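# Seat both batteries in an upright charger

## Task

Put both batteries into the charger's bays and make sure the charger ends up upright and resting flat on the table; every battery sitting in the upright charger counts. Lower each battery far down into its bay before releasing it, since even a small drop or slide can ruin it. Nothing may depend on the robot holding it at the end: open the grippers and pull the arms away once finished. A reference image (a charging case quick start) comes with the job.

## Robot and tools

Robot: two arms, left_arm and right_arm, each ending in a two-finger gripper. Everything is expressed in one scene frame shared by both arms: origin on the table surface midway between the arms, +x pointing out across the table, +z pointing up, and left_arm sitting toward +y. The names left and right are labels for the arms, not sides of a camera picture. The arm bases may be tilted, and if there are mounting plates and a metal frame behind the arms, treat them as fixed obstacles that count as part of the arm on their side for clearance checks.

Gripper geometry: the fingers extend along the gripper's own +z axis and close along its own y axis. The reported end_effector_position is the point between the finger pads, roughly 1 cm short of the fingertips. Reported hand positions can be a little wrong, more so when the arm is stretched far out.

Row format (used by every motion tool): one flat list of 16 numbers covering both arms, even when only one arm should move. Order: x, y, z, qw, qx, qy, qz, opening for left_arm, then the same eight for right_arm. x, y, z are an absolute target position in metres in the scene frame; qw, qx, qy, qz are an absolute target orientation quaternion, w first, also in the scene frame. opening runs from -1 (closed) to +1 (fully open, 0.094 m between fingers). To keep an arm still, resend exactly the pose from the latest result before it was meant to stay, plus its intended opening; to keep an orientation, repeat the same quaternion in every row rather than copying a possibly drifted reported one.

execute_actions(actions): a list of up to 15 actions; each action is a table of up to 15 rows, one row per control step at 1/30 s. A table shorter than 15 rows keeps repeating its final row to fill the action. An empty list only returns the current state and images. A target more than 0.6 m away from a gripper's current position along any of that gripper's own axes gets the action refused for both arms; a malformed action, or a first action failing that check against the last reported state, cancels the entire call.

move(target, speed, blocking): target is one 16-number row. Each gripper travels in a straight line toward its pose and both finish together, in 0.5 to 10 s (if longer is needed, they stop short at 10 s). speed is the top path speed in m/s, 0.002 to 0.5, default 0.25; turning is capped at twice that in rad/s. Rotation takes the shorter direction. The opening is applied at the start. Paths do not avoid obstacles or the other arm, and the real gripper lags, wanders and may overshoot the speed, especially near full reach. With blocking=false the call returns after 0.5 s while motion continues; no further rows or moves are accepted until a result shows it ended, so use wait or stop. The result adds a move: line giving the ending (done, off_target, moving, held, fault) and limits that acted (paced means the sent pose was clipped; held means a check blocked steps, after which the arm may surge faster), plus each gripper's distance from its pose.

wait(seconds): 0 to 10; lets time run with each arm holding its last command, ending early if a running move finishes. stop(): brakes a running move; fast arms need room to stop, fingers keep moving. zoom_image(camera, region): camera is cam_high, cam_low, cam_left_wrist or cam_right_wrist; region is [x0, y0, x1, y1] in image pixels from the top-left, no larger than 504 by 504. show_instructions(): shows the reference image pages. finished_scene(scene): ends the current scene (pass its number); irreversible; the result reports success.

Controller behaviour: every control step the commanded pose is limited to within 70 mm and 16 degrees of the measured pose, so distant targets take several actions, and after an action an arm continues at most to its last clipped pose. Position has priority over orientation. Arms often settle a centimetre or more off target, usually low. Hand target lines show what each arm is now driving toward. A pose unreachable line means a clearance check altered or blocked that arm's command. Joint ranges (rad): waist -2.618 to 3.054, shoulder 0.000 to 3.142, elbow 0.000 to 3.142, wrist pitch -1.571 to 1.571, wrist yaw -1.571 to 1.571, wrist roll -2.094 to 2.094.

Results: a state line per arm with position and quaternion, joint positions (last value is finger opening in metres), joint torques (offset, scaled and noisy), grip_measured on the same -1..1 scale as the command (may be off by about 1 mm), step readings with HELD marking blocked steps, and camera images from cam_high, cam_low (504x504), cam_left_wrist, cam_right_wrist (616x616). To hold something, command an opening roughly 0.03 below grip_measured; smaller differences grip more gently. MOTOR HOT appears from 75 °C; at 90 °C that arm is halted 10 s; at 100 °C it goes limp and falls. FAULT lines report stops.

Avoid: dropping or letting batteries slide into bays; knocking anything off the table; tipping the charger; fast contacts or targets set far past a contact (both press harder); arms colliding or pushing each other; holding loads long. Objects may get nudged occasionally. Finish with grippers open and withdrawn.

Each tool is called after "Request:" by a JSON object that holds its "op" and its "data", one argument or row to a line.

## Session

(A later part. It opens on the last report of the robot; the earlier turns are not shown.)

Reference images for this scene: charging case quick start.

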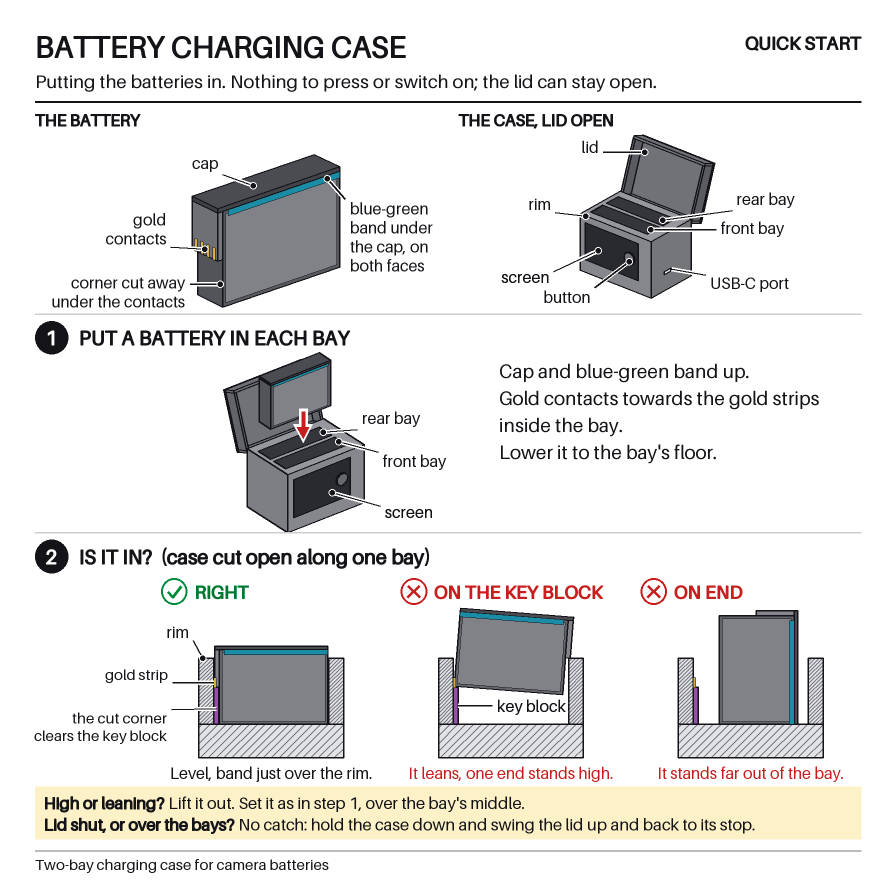

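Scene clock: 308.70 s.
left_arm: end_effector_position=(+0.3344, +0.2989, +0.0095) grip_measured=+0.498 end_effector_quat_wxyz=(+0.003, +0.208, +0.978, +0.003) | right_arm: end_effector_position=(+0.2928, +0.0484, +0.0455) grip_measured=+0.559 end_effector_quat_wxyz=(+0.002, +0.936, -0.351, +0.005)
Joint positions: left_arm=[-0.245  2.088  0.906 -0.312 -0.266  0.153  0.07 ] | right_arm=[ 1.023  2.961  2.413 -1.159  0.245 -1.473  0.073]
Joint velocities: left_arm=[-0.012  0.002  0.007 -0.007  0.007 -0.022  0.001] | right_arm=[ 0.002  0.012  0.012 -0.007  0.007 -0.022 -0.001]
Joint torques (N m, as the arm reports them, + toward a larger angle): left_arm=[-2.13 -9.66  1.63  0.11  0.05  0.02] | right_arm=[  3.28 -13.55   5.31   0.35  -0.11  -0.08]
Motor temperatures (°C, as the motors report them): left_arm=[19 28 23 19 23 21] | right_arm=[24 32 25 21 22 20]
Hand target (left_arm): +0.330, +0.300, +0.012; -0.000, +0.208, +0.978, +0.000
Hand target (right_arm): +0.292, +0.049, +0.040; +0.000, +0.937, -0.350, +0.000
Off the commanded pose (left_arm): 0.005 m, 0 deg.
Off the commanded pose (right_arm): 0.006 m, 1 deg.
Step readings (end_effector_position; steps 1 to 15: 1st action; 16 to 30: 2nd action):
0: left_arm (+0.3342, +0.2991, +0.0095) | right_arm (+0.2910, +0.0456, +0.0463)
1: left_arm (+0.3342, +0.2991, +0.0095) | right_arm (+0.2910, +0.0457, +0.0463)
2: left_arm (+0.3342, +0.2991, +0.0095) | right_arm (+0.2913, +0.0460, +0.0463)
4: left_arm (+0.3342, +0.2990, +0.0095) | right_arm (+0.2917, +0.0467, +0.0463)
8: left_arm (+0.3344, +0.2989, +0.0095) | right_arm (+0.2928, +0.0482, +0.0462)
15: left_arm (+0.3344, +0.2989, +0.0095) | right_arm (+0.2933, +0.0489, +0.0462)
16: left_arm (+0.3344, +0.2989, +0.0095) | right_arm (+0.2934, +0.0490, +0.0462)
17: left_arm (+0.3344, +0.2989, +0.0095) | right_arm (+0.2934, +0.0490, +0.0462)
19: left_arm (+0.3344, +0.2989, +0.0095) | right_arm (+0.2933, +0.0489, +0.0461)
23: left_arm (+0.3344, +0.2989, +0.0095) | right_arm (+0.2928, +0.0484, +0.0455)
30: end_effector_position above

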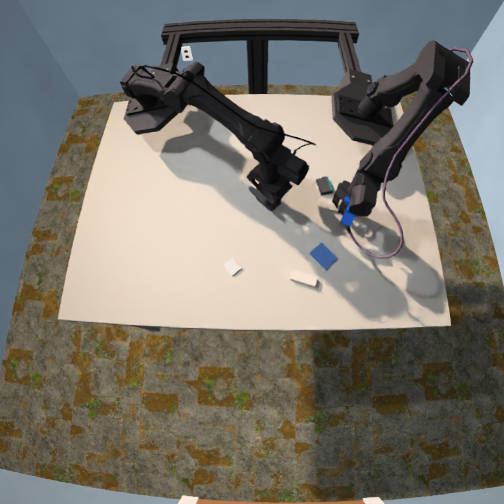

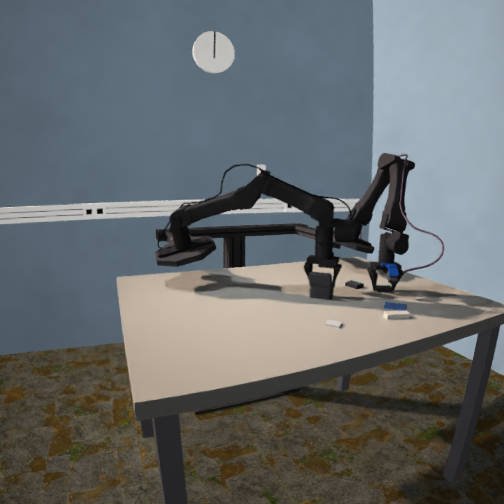

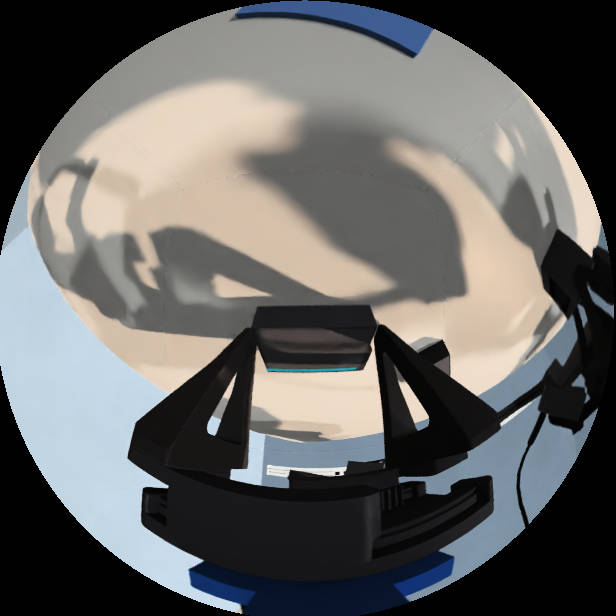

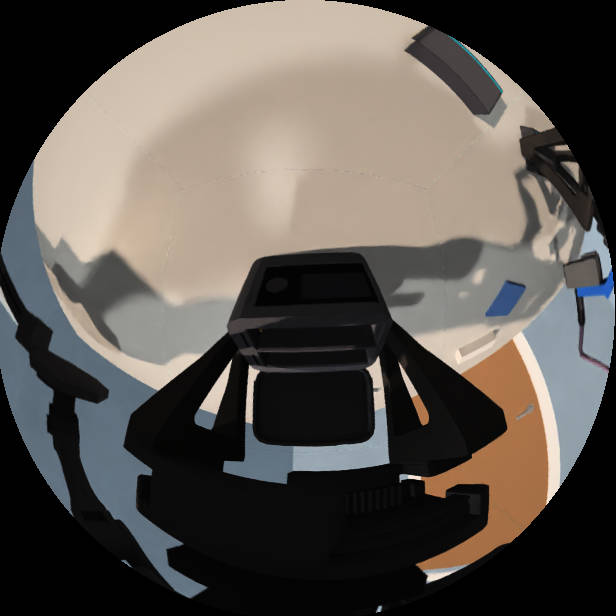

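Request:
{"op": "move", "data": {
  "target": [0.325,0.303,0.04,0.3,0.193,0.932,-0.064,0.5, 0.290,0.047,0.072,0,-0.9367,0.35,0,0.5],
  "speed": 0.12
}}

Request:
{"op": "move", "data": {
  "target": [0.323,0.304,0.03,0.540,0.1735,0.816,-0.115,0.5, 0.290,-0.075,0.072,0,-0.9367,0.35,0,0.5],
  "speed": 0.12
}}

Scene clock: 329.53 s.
left_arm: end_effector_position=(+0.3303, +0.3035, +0.0432) grip_measured=+0.498 end_effector_quat_wxyz=(+0.300, +0.191, +0.932, -0.064) | right_arm: end_effector_position=(+0.2893, +0.0424, +0.0482) grip_measured=+0.559 end_effector_quat_wxyz=(+0.015, +0.937, -0.348, +0.002)
Joint positions: left_arm=[-0.15   1.864  0.279  0.714 -0.065  0.335  0.07 ] | right_arm=[ 1.023  2.956  2.413 -1.191  0.245 -1.473  0.073]
Joint velocities: left_arm=[ 0.007 -0.002 -0.002  0.095  0.11  -0.051  0.001] | right_arm=[ 0.007 -0.007 -0.002 -0.007 -0.007  0.022 -0.001]
Joint torques (N m, as the arm reports them, + toward a larger angle): left_arm=[-0.82 -4.72  0.43  1.11  0.17  0.1 ] | right_arm=[  4.56 -17.57   6.3   -0.12  -0.13   0.04]
Motor temperatures (°C, as the motors report them): left_arm=[19 28 23 19 23 21] | right_arm=[24 33 25 21 22 20]
Hand target (left_arm): +0.325, +0.304, +0.041; +0.299, +0.193, +0.932, -0.069
Hand target (right_arm): +0.290, +0.047, +0.071; +0.000, +0.937, -0.350, -0.000
Off the commanded pose (left_arm): 0.006 m, 0 deg.
Off the commanded pose (right_arm): 0.024 m, 2 deg.
move: off_target (right_arm)

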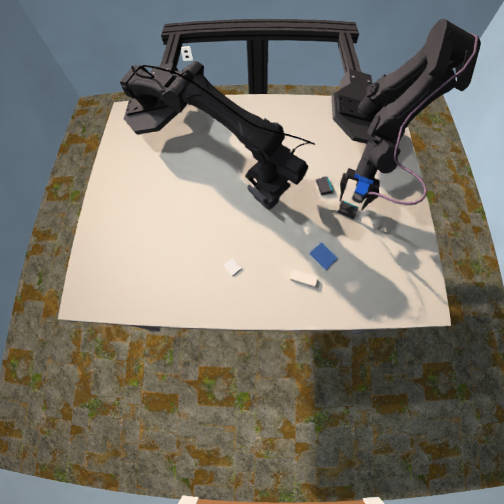

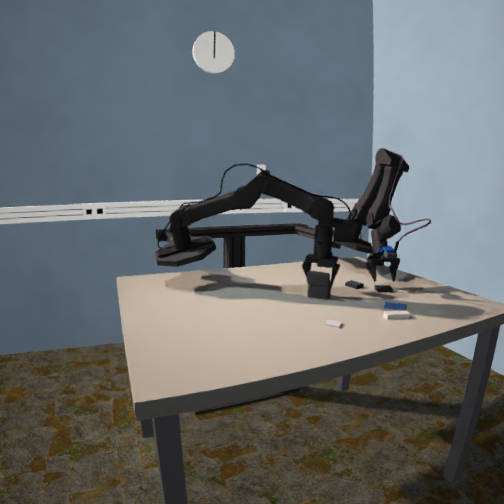

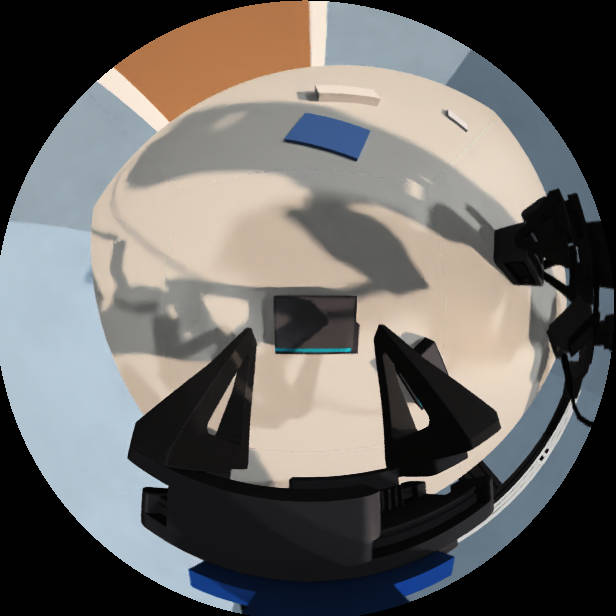

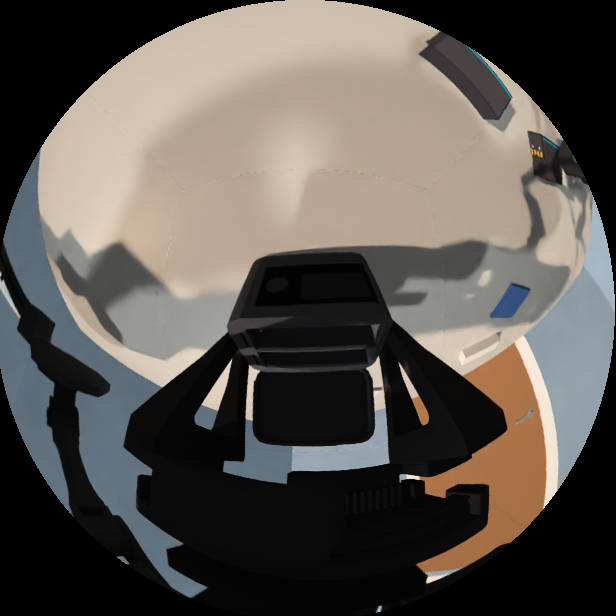

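Scene clock: 332.53 s.
left_arm: end_effector_position=(+0.3134, +0.3051, +0.0269) grip_measured=+0.498 end_effector_quat_wxyz=(+0.429, +0.222, +0.859, -0.167) | right_arm: end_effector_position=(+0.2830, -0.0776, +0.0594) grip_measured=+0.559 end_effector_quat_wxyz=(+0.018, +0.937, -0.350, -0.009)
Joint positions: left_arm=[0.167 2.419 0.167 1.558 0.458 0.562 0.07 ] | right_arm=[ 0.87   2.469  1.587 -0.828  0.25  -1.622  0.073]
Joint velocities: left_arm=[ 0.022  0.022  0.002  0.007  0.007  0.095 -0.001] | right_arm=[-0.012 -0.002  0.012 -0.081  0.022 -0.037 -0.001]
Joint torques (N m, as the arm reports them, + toward a larger angle): left_arm=[-0.72 -4.67 -0.26  1.24  0.38  0.07] | right_arm=[  3.33 -14.35   4.57   0.19  -0.02  -0.1 ]
Motor temperatures (°C, as the motors report them): left_arm=[19 28 23 20 23 21] | right_arm=[24 33 24 21 22 20]
Hand target (left_arm): +0.322, +0.305, +0.029; +0.445, +0.226, +0.850, -0.168
Hand target (right_arm): +0.289, -0.075, +0.072; -0.001, +0.937, -0.350, -0.002
Off the commanded pose (left_arm): 0.010 m, 16 deg.
Off the commanded pose (right_arm): 0.015 m, 2 deg.
joint sent to its limit (left arm) — the command would take joint 4 (wrist pitch) past its upper limit, so that joint was sent only as far as its limit.
move: off_target (left_arm, right_arm)

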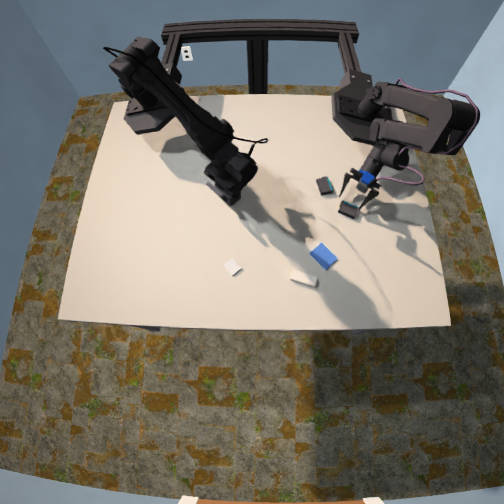

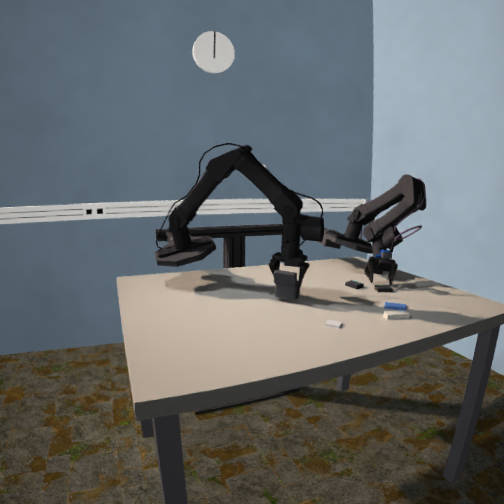

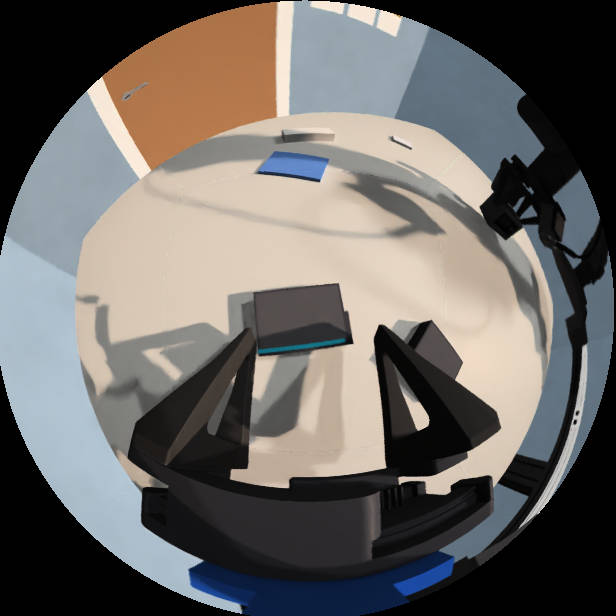

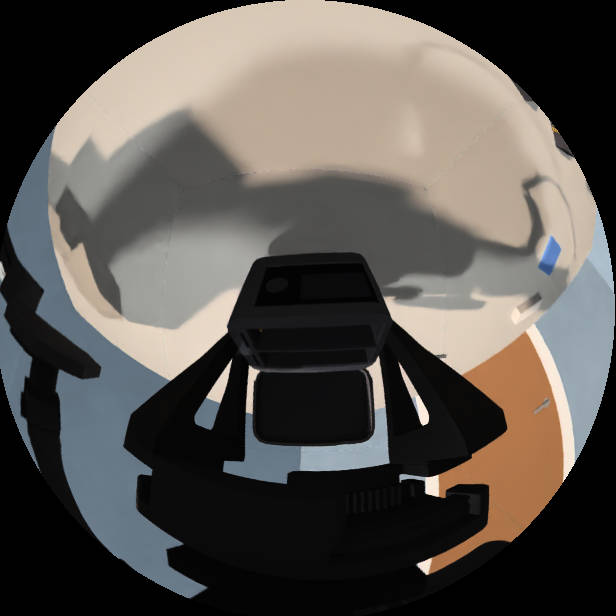

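Request:
{"op": "move", "data": {
  "target": [0.332,0.30,0.045,0,0.208,0.978,0,0.5, 0.287,-0.076,0.041,0,-0.9367,0.35,0,0.5],
  "speed": 0.15
}}

Scene clock: 346.70 s.
left_arm: end_effector_position=(+0.3252, +0.3037, +0.0414) grip_measured=+0.498 end_effector_quat_wxyz=(-0.005, +0.202, +0.979, +0.003) | right_arm: end_effector_position=(+0.2875, -0.0759, +0.0446) grip_measured=+0.559 end_effector_quat_wxyz=(+0.002, +0.936, -0.352, -0.000)
Joint positions: left_arm=[-0.265  1.967  0.89  -0.438 -0.267  0.116  0.07 ] | right_arm=[ 0.857  2.481  1.544 -0.732  0.253 -1.639  0.073]
Joint velocities: left_arm=[-0.017 -0.017  0.007 -0.007 -0.037  0.081  0.001] | right_arm=[ 0.017 -0.027  0.012 -0.022  0.007 -0.051  0.   ]
Joint torques (N m, as the arm reports them, + toward a larger angle): left_arm=[-3.22 -7.29  4.37  0.04 -0.09 -0.02] | right_arm=[  3.15 -10.83   4.37   0.34   0.01  -0.09]
Motor temperatures (°C, as the motors report them): left_arm=[19 27 23 21 23 21] | right_arm=[24 33 24 21 22 20]
Hand target (left_arm): +0.333, +0.298, +0.046; +0.003, +0.205, +0.979, +0.006
Hand target (right_arm): +0.287, -0.076, +0.041; -0.000, +0.937, -0.350, +0.000
Off the commanded pose (left_arm): 0.009 m, 1 deg.
Off the commanded pose (right_arm): 0.004 m, 0 deg.
move: done

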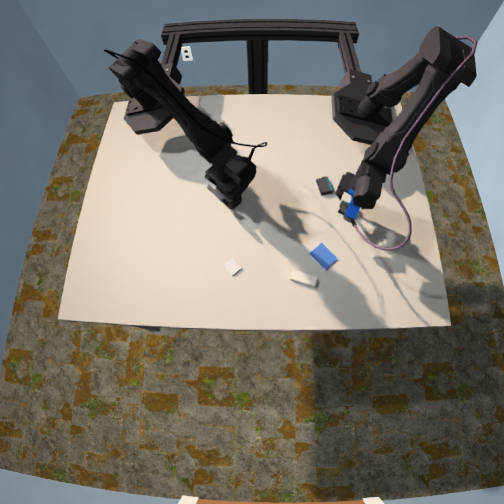

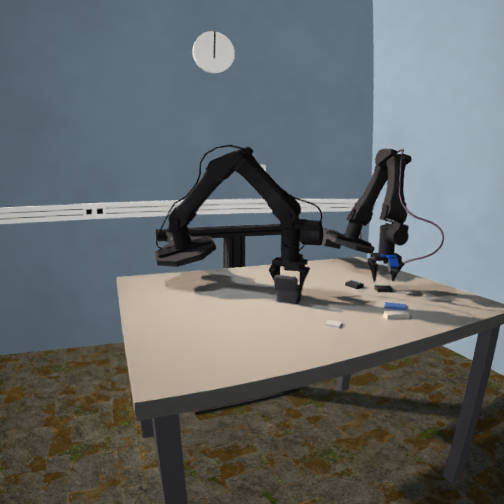

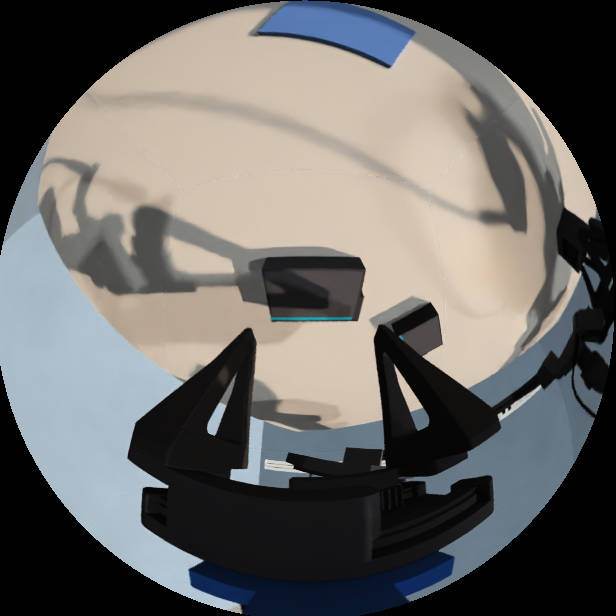

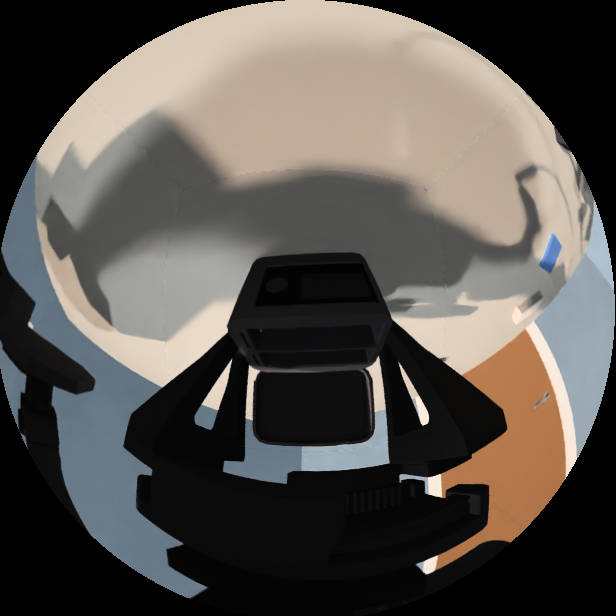

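Request:
{"op": "move", "data": {
  "target": [0.33,0.30,0.004,0,0.208,0.978,0,0.5, 0.287,-0.076,0.043,0,-0.9367,0.35,0,0.85],
  "speed": 0.07
}}

Request:
{"op": "move", "data": {
  "target": [0.33,0.30,0.005,0,0.208,0.978,0,0.18, 0.287,-0.076,0.13,0,-0.9367,0.35,0,0.85],
  "speed": 0.15
}}

Scene clock: 350.13 s.
left_arm: end_effector_position=(+0.3243, +0.3017, +0.0081) grip_measured=+0.498 end_effector_quat_wxyz=(-0.011, +0.210, +0.978, +0.004) | right_arm: end_effector_position=(+0.2876, -0.0760, +0.0446) grip_measured=+0.848 end_effector_quat_wxyz=(+0.002, +0.936, -0.352, -0.000)
Joint positions: left_arm=[-0.244  2.086  0.89  -0.326 -0.266  0.152  0.07 ] | right_arm=[ 0.857  2.481  1.544 -0.732  0.254 -1.639  0.087]
Joint velocities: left_arm=[-0.022 -0.002  0.007 -0.037  0.022 -0.007  0.001] | right_arm=[ 0.002 -0.007  0.002 -0.022 -0.022 -0.007 -0.   ]
Joint torques (N m, as the arm reports them, + toward a larger angle): left_arm=[-1.53 -6.91  2.3   0.43  0.06  0.09] | right_arm=[  3.26 -11.02   4.57   0.26  -0.01  -0.07]
Motor temperatures (°C, as the motors report them): left_arm=[19 27 23 20 23 21] | right_arm=[24 33 24 21 22 20]
Hand target (left_arm): +0.330, +0.300, +0.004; -0.000, +0.208, +0.978, +0.000
Hand target (right_arm): +0.287, -0.076, +0.043; +0.000, +0.937, -0.350, +0.000
Off the commanded pose (left_arm): 0.007 m, 1 deg.
Off the commanded pose (right_arm): 0.002 m, 0 deg.
move: done

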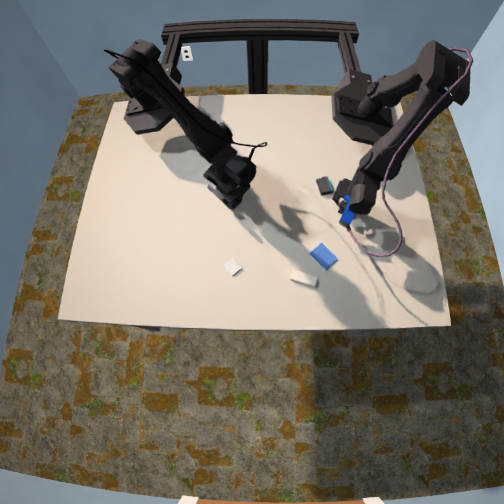

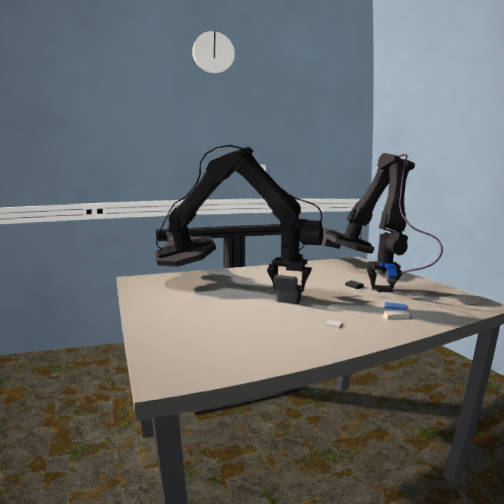

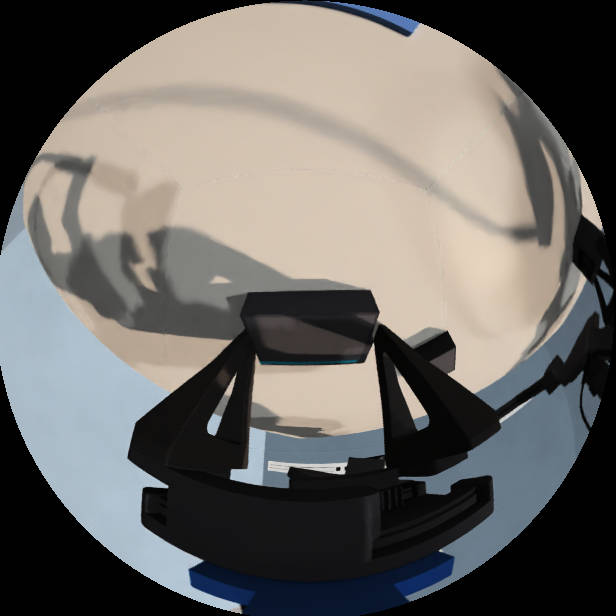

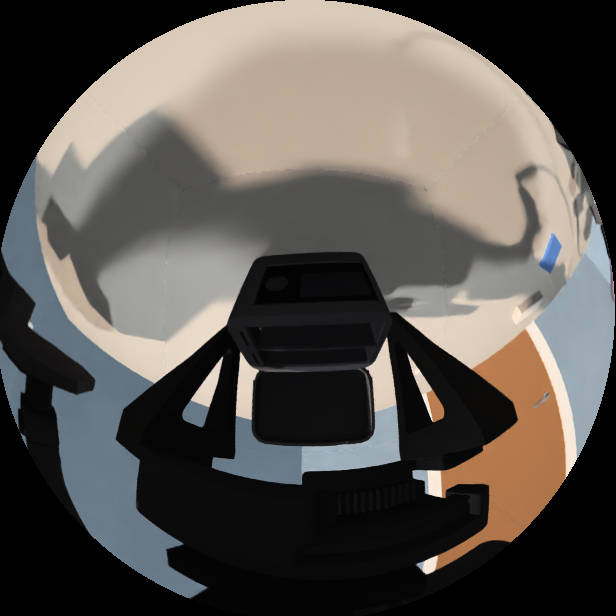

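Scene clock: 351.33 s.
left_arm: end_effector_position=(+0.3245, +0.3016, +0.0081) grip_measured=+0.216 end_effector_quat_wxyz=(-0.011, +0.211, +0.977, +0.004) | right_arm: end_effector_position=(+0.2858, -0.0831, +0.1139) grip_measured=+0.848 end_effector_quat_wxyz=(+0.014, +0.937, -0.350, -0.003)
Joint positions: left_arm=[-0.244  2.086  0.89  -0.326 -0.266  0.153  0.057] | right_arm=[ 0.892  2.357  1.626 -0.972  0.254 -1.601  0.087]
Joint velocities: left_arm=[-0.002 -0.007 -0.012  0.066 -0.022 -0.022 -0.   ] | right_arm=[ 0.017 -0.007  0.007 -0.037 -0.095 -0.037  0.001]
Joint torques (N m, as the arm reports them, + toward a larger angle): left_arm=[-1.76 -7.31  2.4   0.39  0.04  0.1 ] | right_arm=[  4.44 -12.64   8.65  -0.1   -0.06   0.06]
Motor temperatures (°C, as the motors report them): left_arm=[19 27 23 20 23 21] | right_arm=[24 33 24 21 22 20]
Hand target (left_arm): +0.330, +0.300, +0.005; -0.000, +0.208, +0.978, +0.000
Hand target (right_arm): +0.288, -0.076, +0.130; -0.000, +0.937, -0.350, +0.000
Off the commanded pose (left_arm): 0.007 m, 1 deg.
Off the commanded pose (right_arm): 0.018 m, 2 deg.
move: off_target (right_arm)

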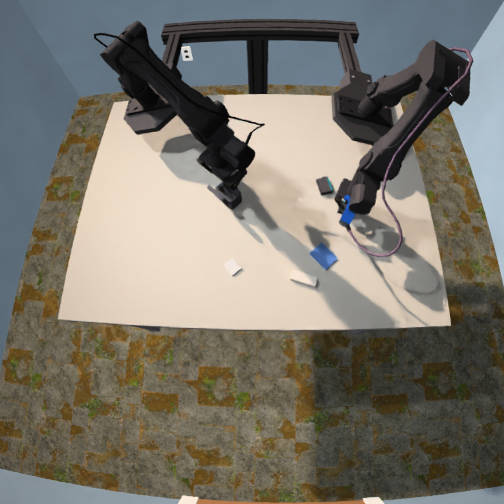

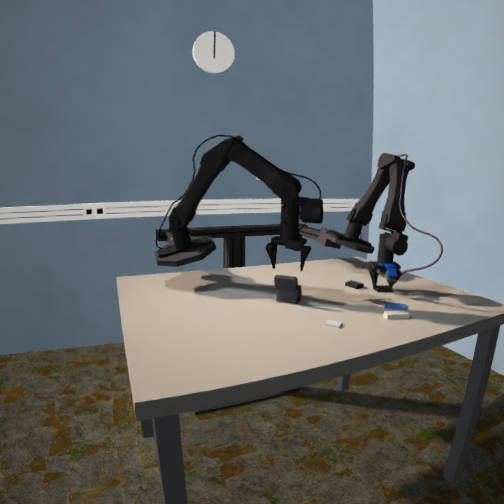

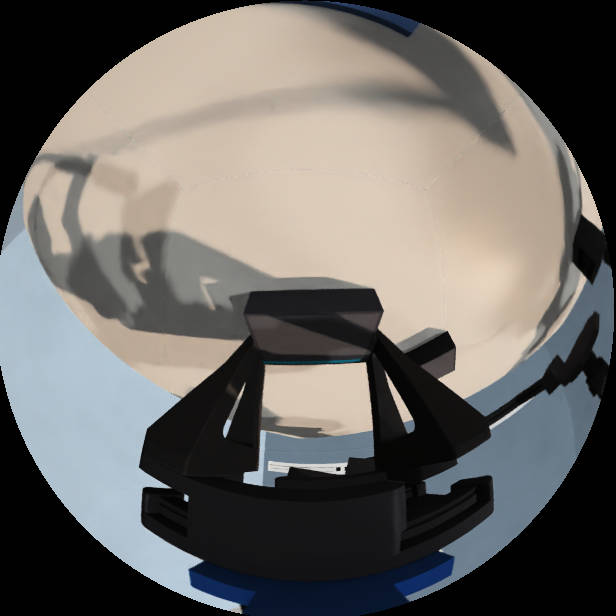

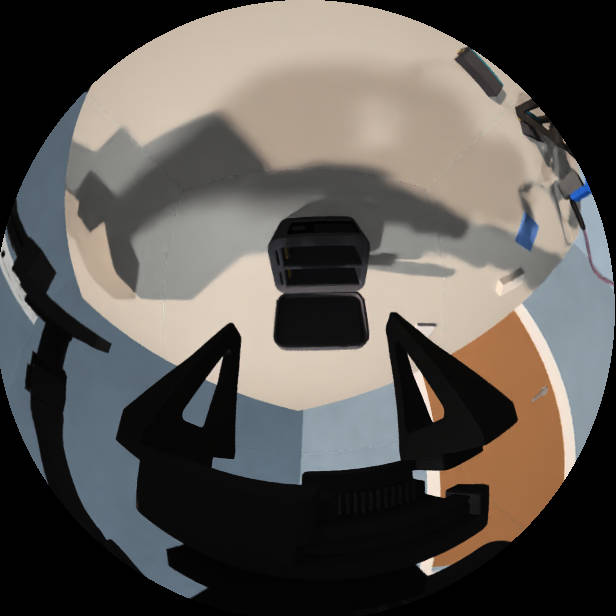

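Request:
{"op": "execute_actions", "data": {
  "actions": []
}}

Scene clock: 365.77 s.
left_arm: end_effector_position=(+0.3245, +0.3016, +0.0081) grip_measured=+0.216 end_effector_quat_wxyz=(-0.011, +0.211, +0.977, +0.004) | right_arm: end_effector_position=(+0.2855, -0.0833, +0.1139) grip_measured=+0.848 end_effector_quat_wxyz=(+0.015, +0.936, -0.350, -0.004)
Joint positions: left_arm=[-0.244  2.086  0.89  -0.326 -0.266  0.153  0.057] | right_arm=[ 0.892  2.357  1.626 -0.974  0.254 -1.601  0.087]
Joint velocities: left_arm=[-0.007 -0.007  0.007  0.022 -0.095 -0.007  0.001] | right_arm=[-0.002  0.002 -0.007  0.007  0.037 -0.037  0.   ]
Joint torques (N m, as the arm reports them, + toward a larger angle): left_arm=[-1.49 -7.37  2.43  0.4   0.03  0.07] | right_arm=[  4.44 -12.53   8.57  -0.12  -0.01   0.02]
Motor temperatures (°C, as the motors report them): left_arm=[19 27 23 20 23 21] | right_arm=[24 32 25 21 22 20]
Hand target (left_arm): +0.330, +0.300, +0.005; -0.000, +0.208, +0.978, +0.000
Hand target (right_arm): +0.288, -0.076, +0.130; +0.000, +0.937, -0.350, +0.000
Off the commanded pose (left_arm): 0.007 m, 1 deg.
Off the commanded pose (right_arm): 0.018 m, 2 deg.

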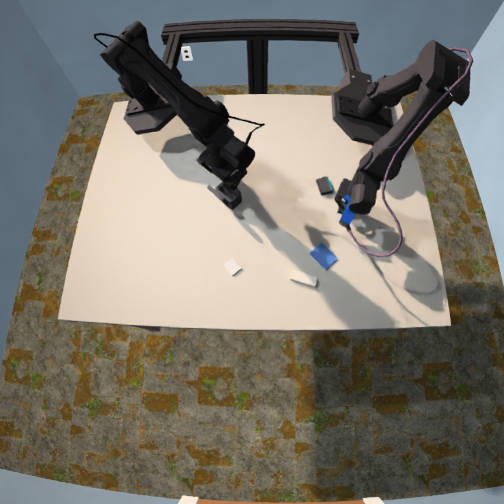

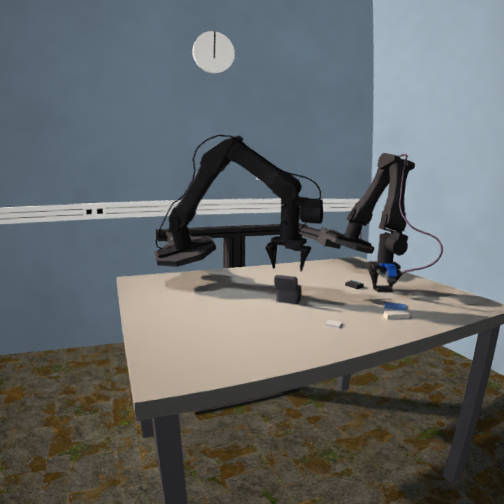

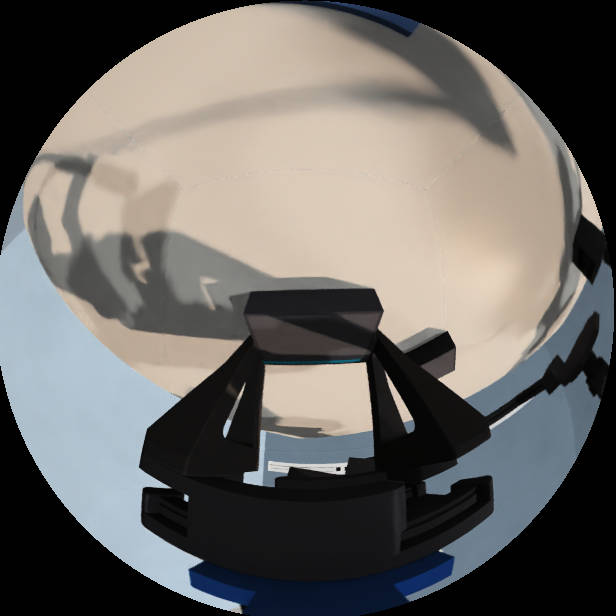

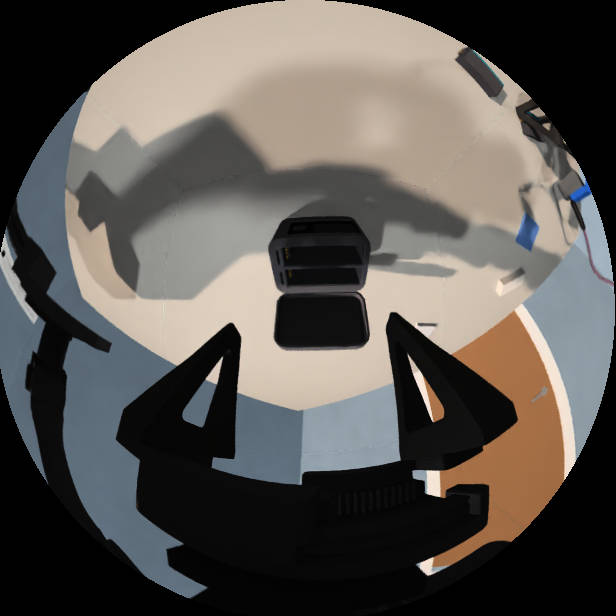

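Request:
{"op": "move", "data": {
  "target": [0.325,0.30,0.06,0,0.208,0.978,0,0.18, 0.28,-0.09,0.17,0,-0.9367,0.35,0,0.85],
  "speed": 0.15
}}

Request:
{"op": "move", "data": {
  "target": [0.27,0.06,0.06,0,0.485,0.875,0,0.18, 0.17,-0.33,0.2,0,-0.9367,0.35,0,0.85],
  "speed": 0.25
}}

Scene clock: 372.30 s.
left_arm: end_effector_position=(+0.3204, +0.3050, +0.0522) grip_measured=+0.216 end_effector_quat_wxyz=(-0.011, +0.206, +0.979, +0.003) | right_arm: end_effector_position=(+0.2803, -0.0964, +0.1539) grip_measured=+0.848 end_effector_quat_wxyz=(+0.015, +0.936, -0.351, -0.003)
Joint positions: left_arm=[-0.275  1.928  0.89  -0.492 -0.266  0.111  0.057] | right_arm=[ 0.904  2.256  1.626 -1.077  0.254 -1.587  0.087]
Joint velocities: left_arm=[ 0.002  0.002  0.007 -0.051  0.051  0.037 -0.002] | right_arm=[-0.012 -0.012  0.002 -0.022 -0.037 -0.022 -0.001]
Joint torques (N m, as the arm reports them, + toward a larger angle): left_arm=[-3.32 -9.34  3.6   0.04  0.02 -0.05] | right_arm=[  4.43 -12.01   8.48  -0.11  -0.09   0.06]
Motor temperatures (°C, as the motors report them): left_arm=[19 28 23 20 23 21] | right_arm=[24 33 25 21 22 20]
Hand target (left_arm): +0.325, +0.300, +0.060; +0.000, +0.208, +0.978, -0.000
Hand target (right_arm): +0.280, -0.090, +0.170; +0.000, +0.937, -0.350, +0.000
Off the commanded pose (left_arm): 0.010 m, 1 deg.
Off the commanded pose (right_arm): 0.017 m, 2 deg.
move: off_target (right_arm)

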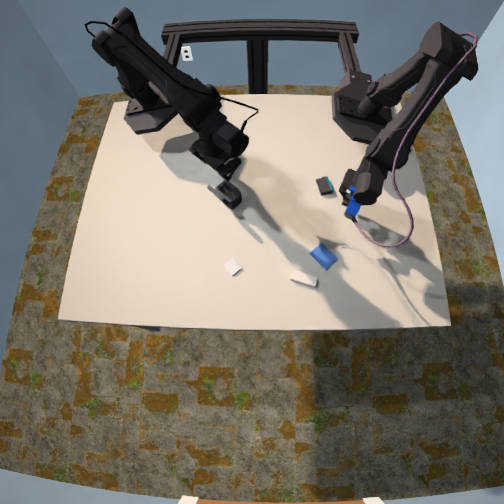

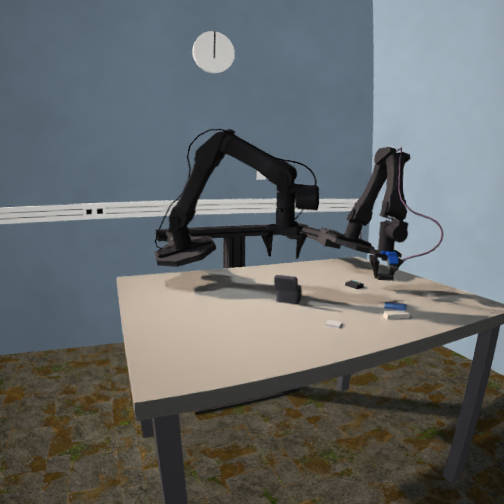

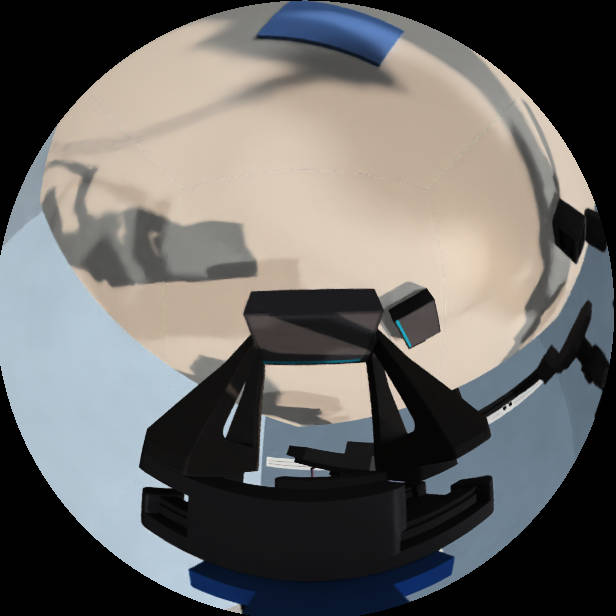

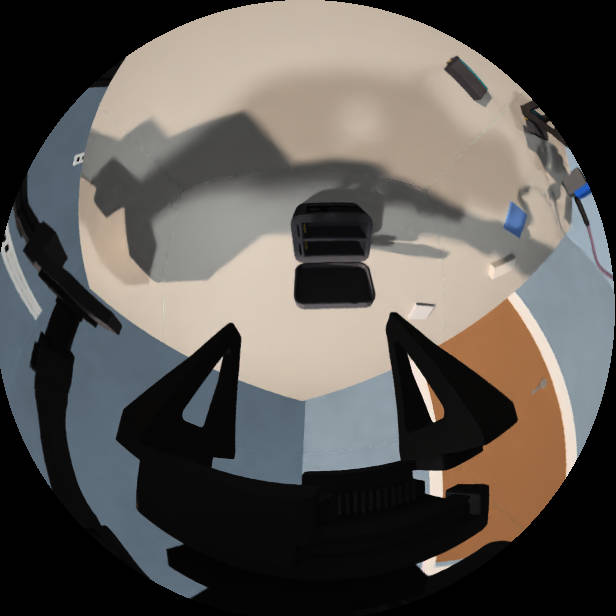

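Scene clock: 374.13 s.
left_arm: end_effector_position=(+0.2613, +0.0676, +0.0520) grip_measured=+0.216 end_effector_quat_wxyz=(-0.008, +0.482, +0.876, +0.005) | right_arm: end_effector_position=(+0.1766, -0.3243, +0.2004) grip_measured=+0.848 end_effector_quat_wxyz=(-0.004, +0.936, -0.352, +0.003)
Joint positions: left_arm=[-0.934  2.402  1.397 -0.698 -0.246  0.022  0.057] | right_arm=[ 0.551  1.255  0.808 -1.124  0.268 -1.96   0.087]
Joint velocities: left_arm=[-0.002  0.007 -0.007  0.007  0.007 -0.022  0.   ] | right_arm=[ 0.012  0.002  0.012  0.081 -0.037 -0.007 -0.   ]
Joint torques (N m, as the arm reports them, + toward a larger angle): left_arm=[ -3.22 -10.71   5.42   0.06   0.04   0.09] | right_arm=[ 0.49 -4.46  5.48 -0.04 -0.05 -0.07]
Motor temperatures (°C, as the motors report them): left_arm=[19 28 23 20 23 21] | right_arm=[24 32 25 21 22 20]
Hand target (left_arm): +0.266, +0.059, +0.059; +0.000, +0.485, +0.875, -0.001
Hand target (right_arm): +0.170, -0.328, +0.201; -0.003, +0.937, -0.350, -0.003
Off the commanded pose (left_arm): 0.014 m, 1 deg.
Off the commanded pose (right_arm): 0.009 m, 1 deg.
move: off_target (left_arm)

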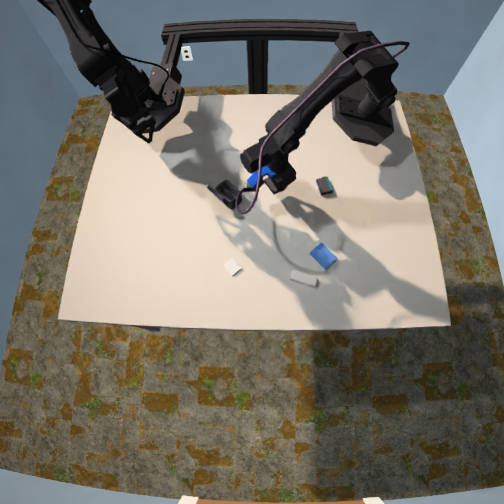

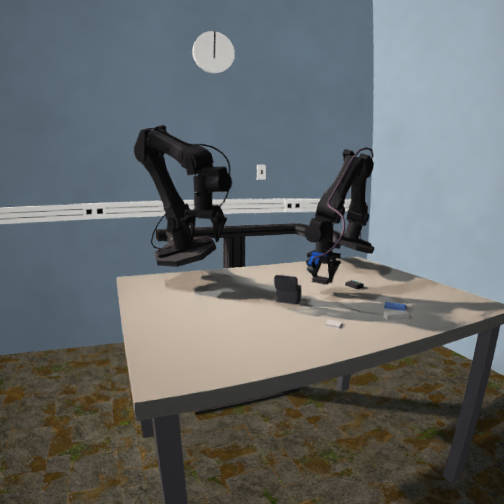

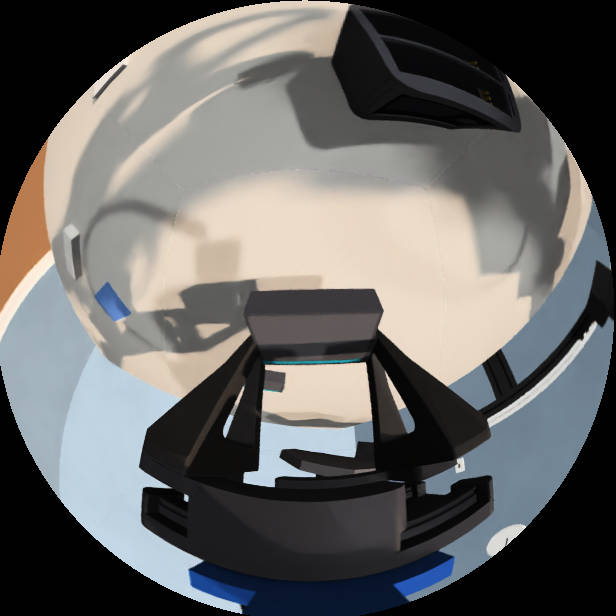

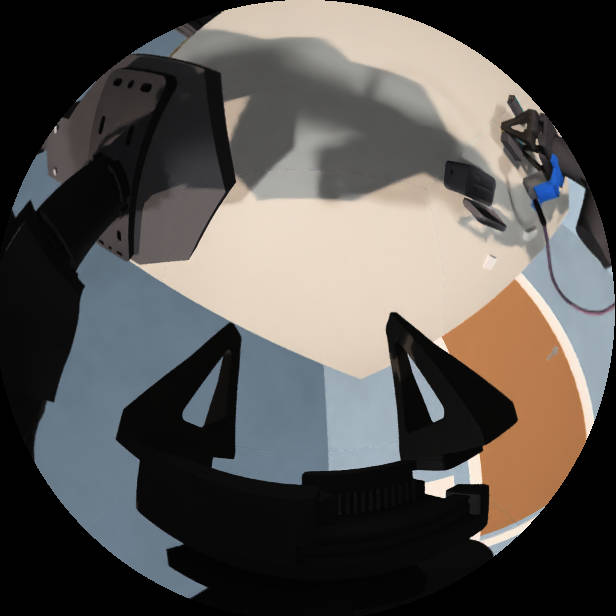

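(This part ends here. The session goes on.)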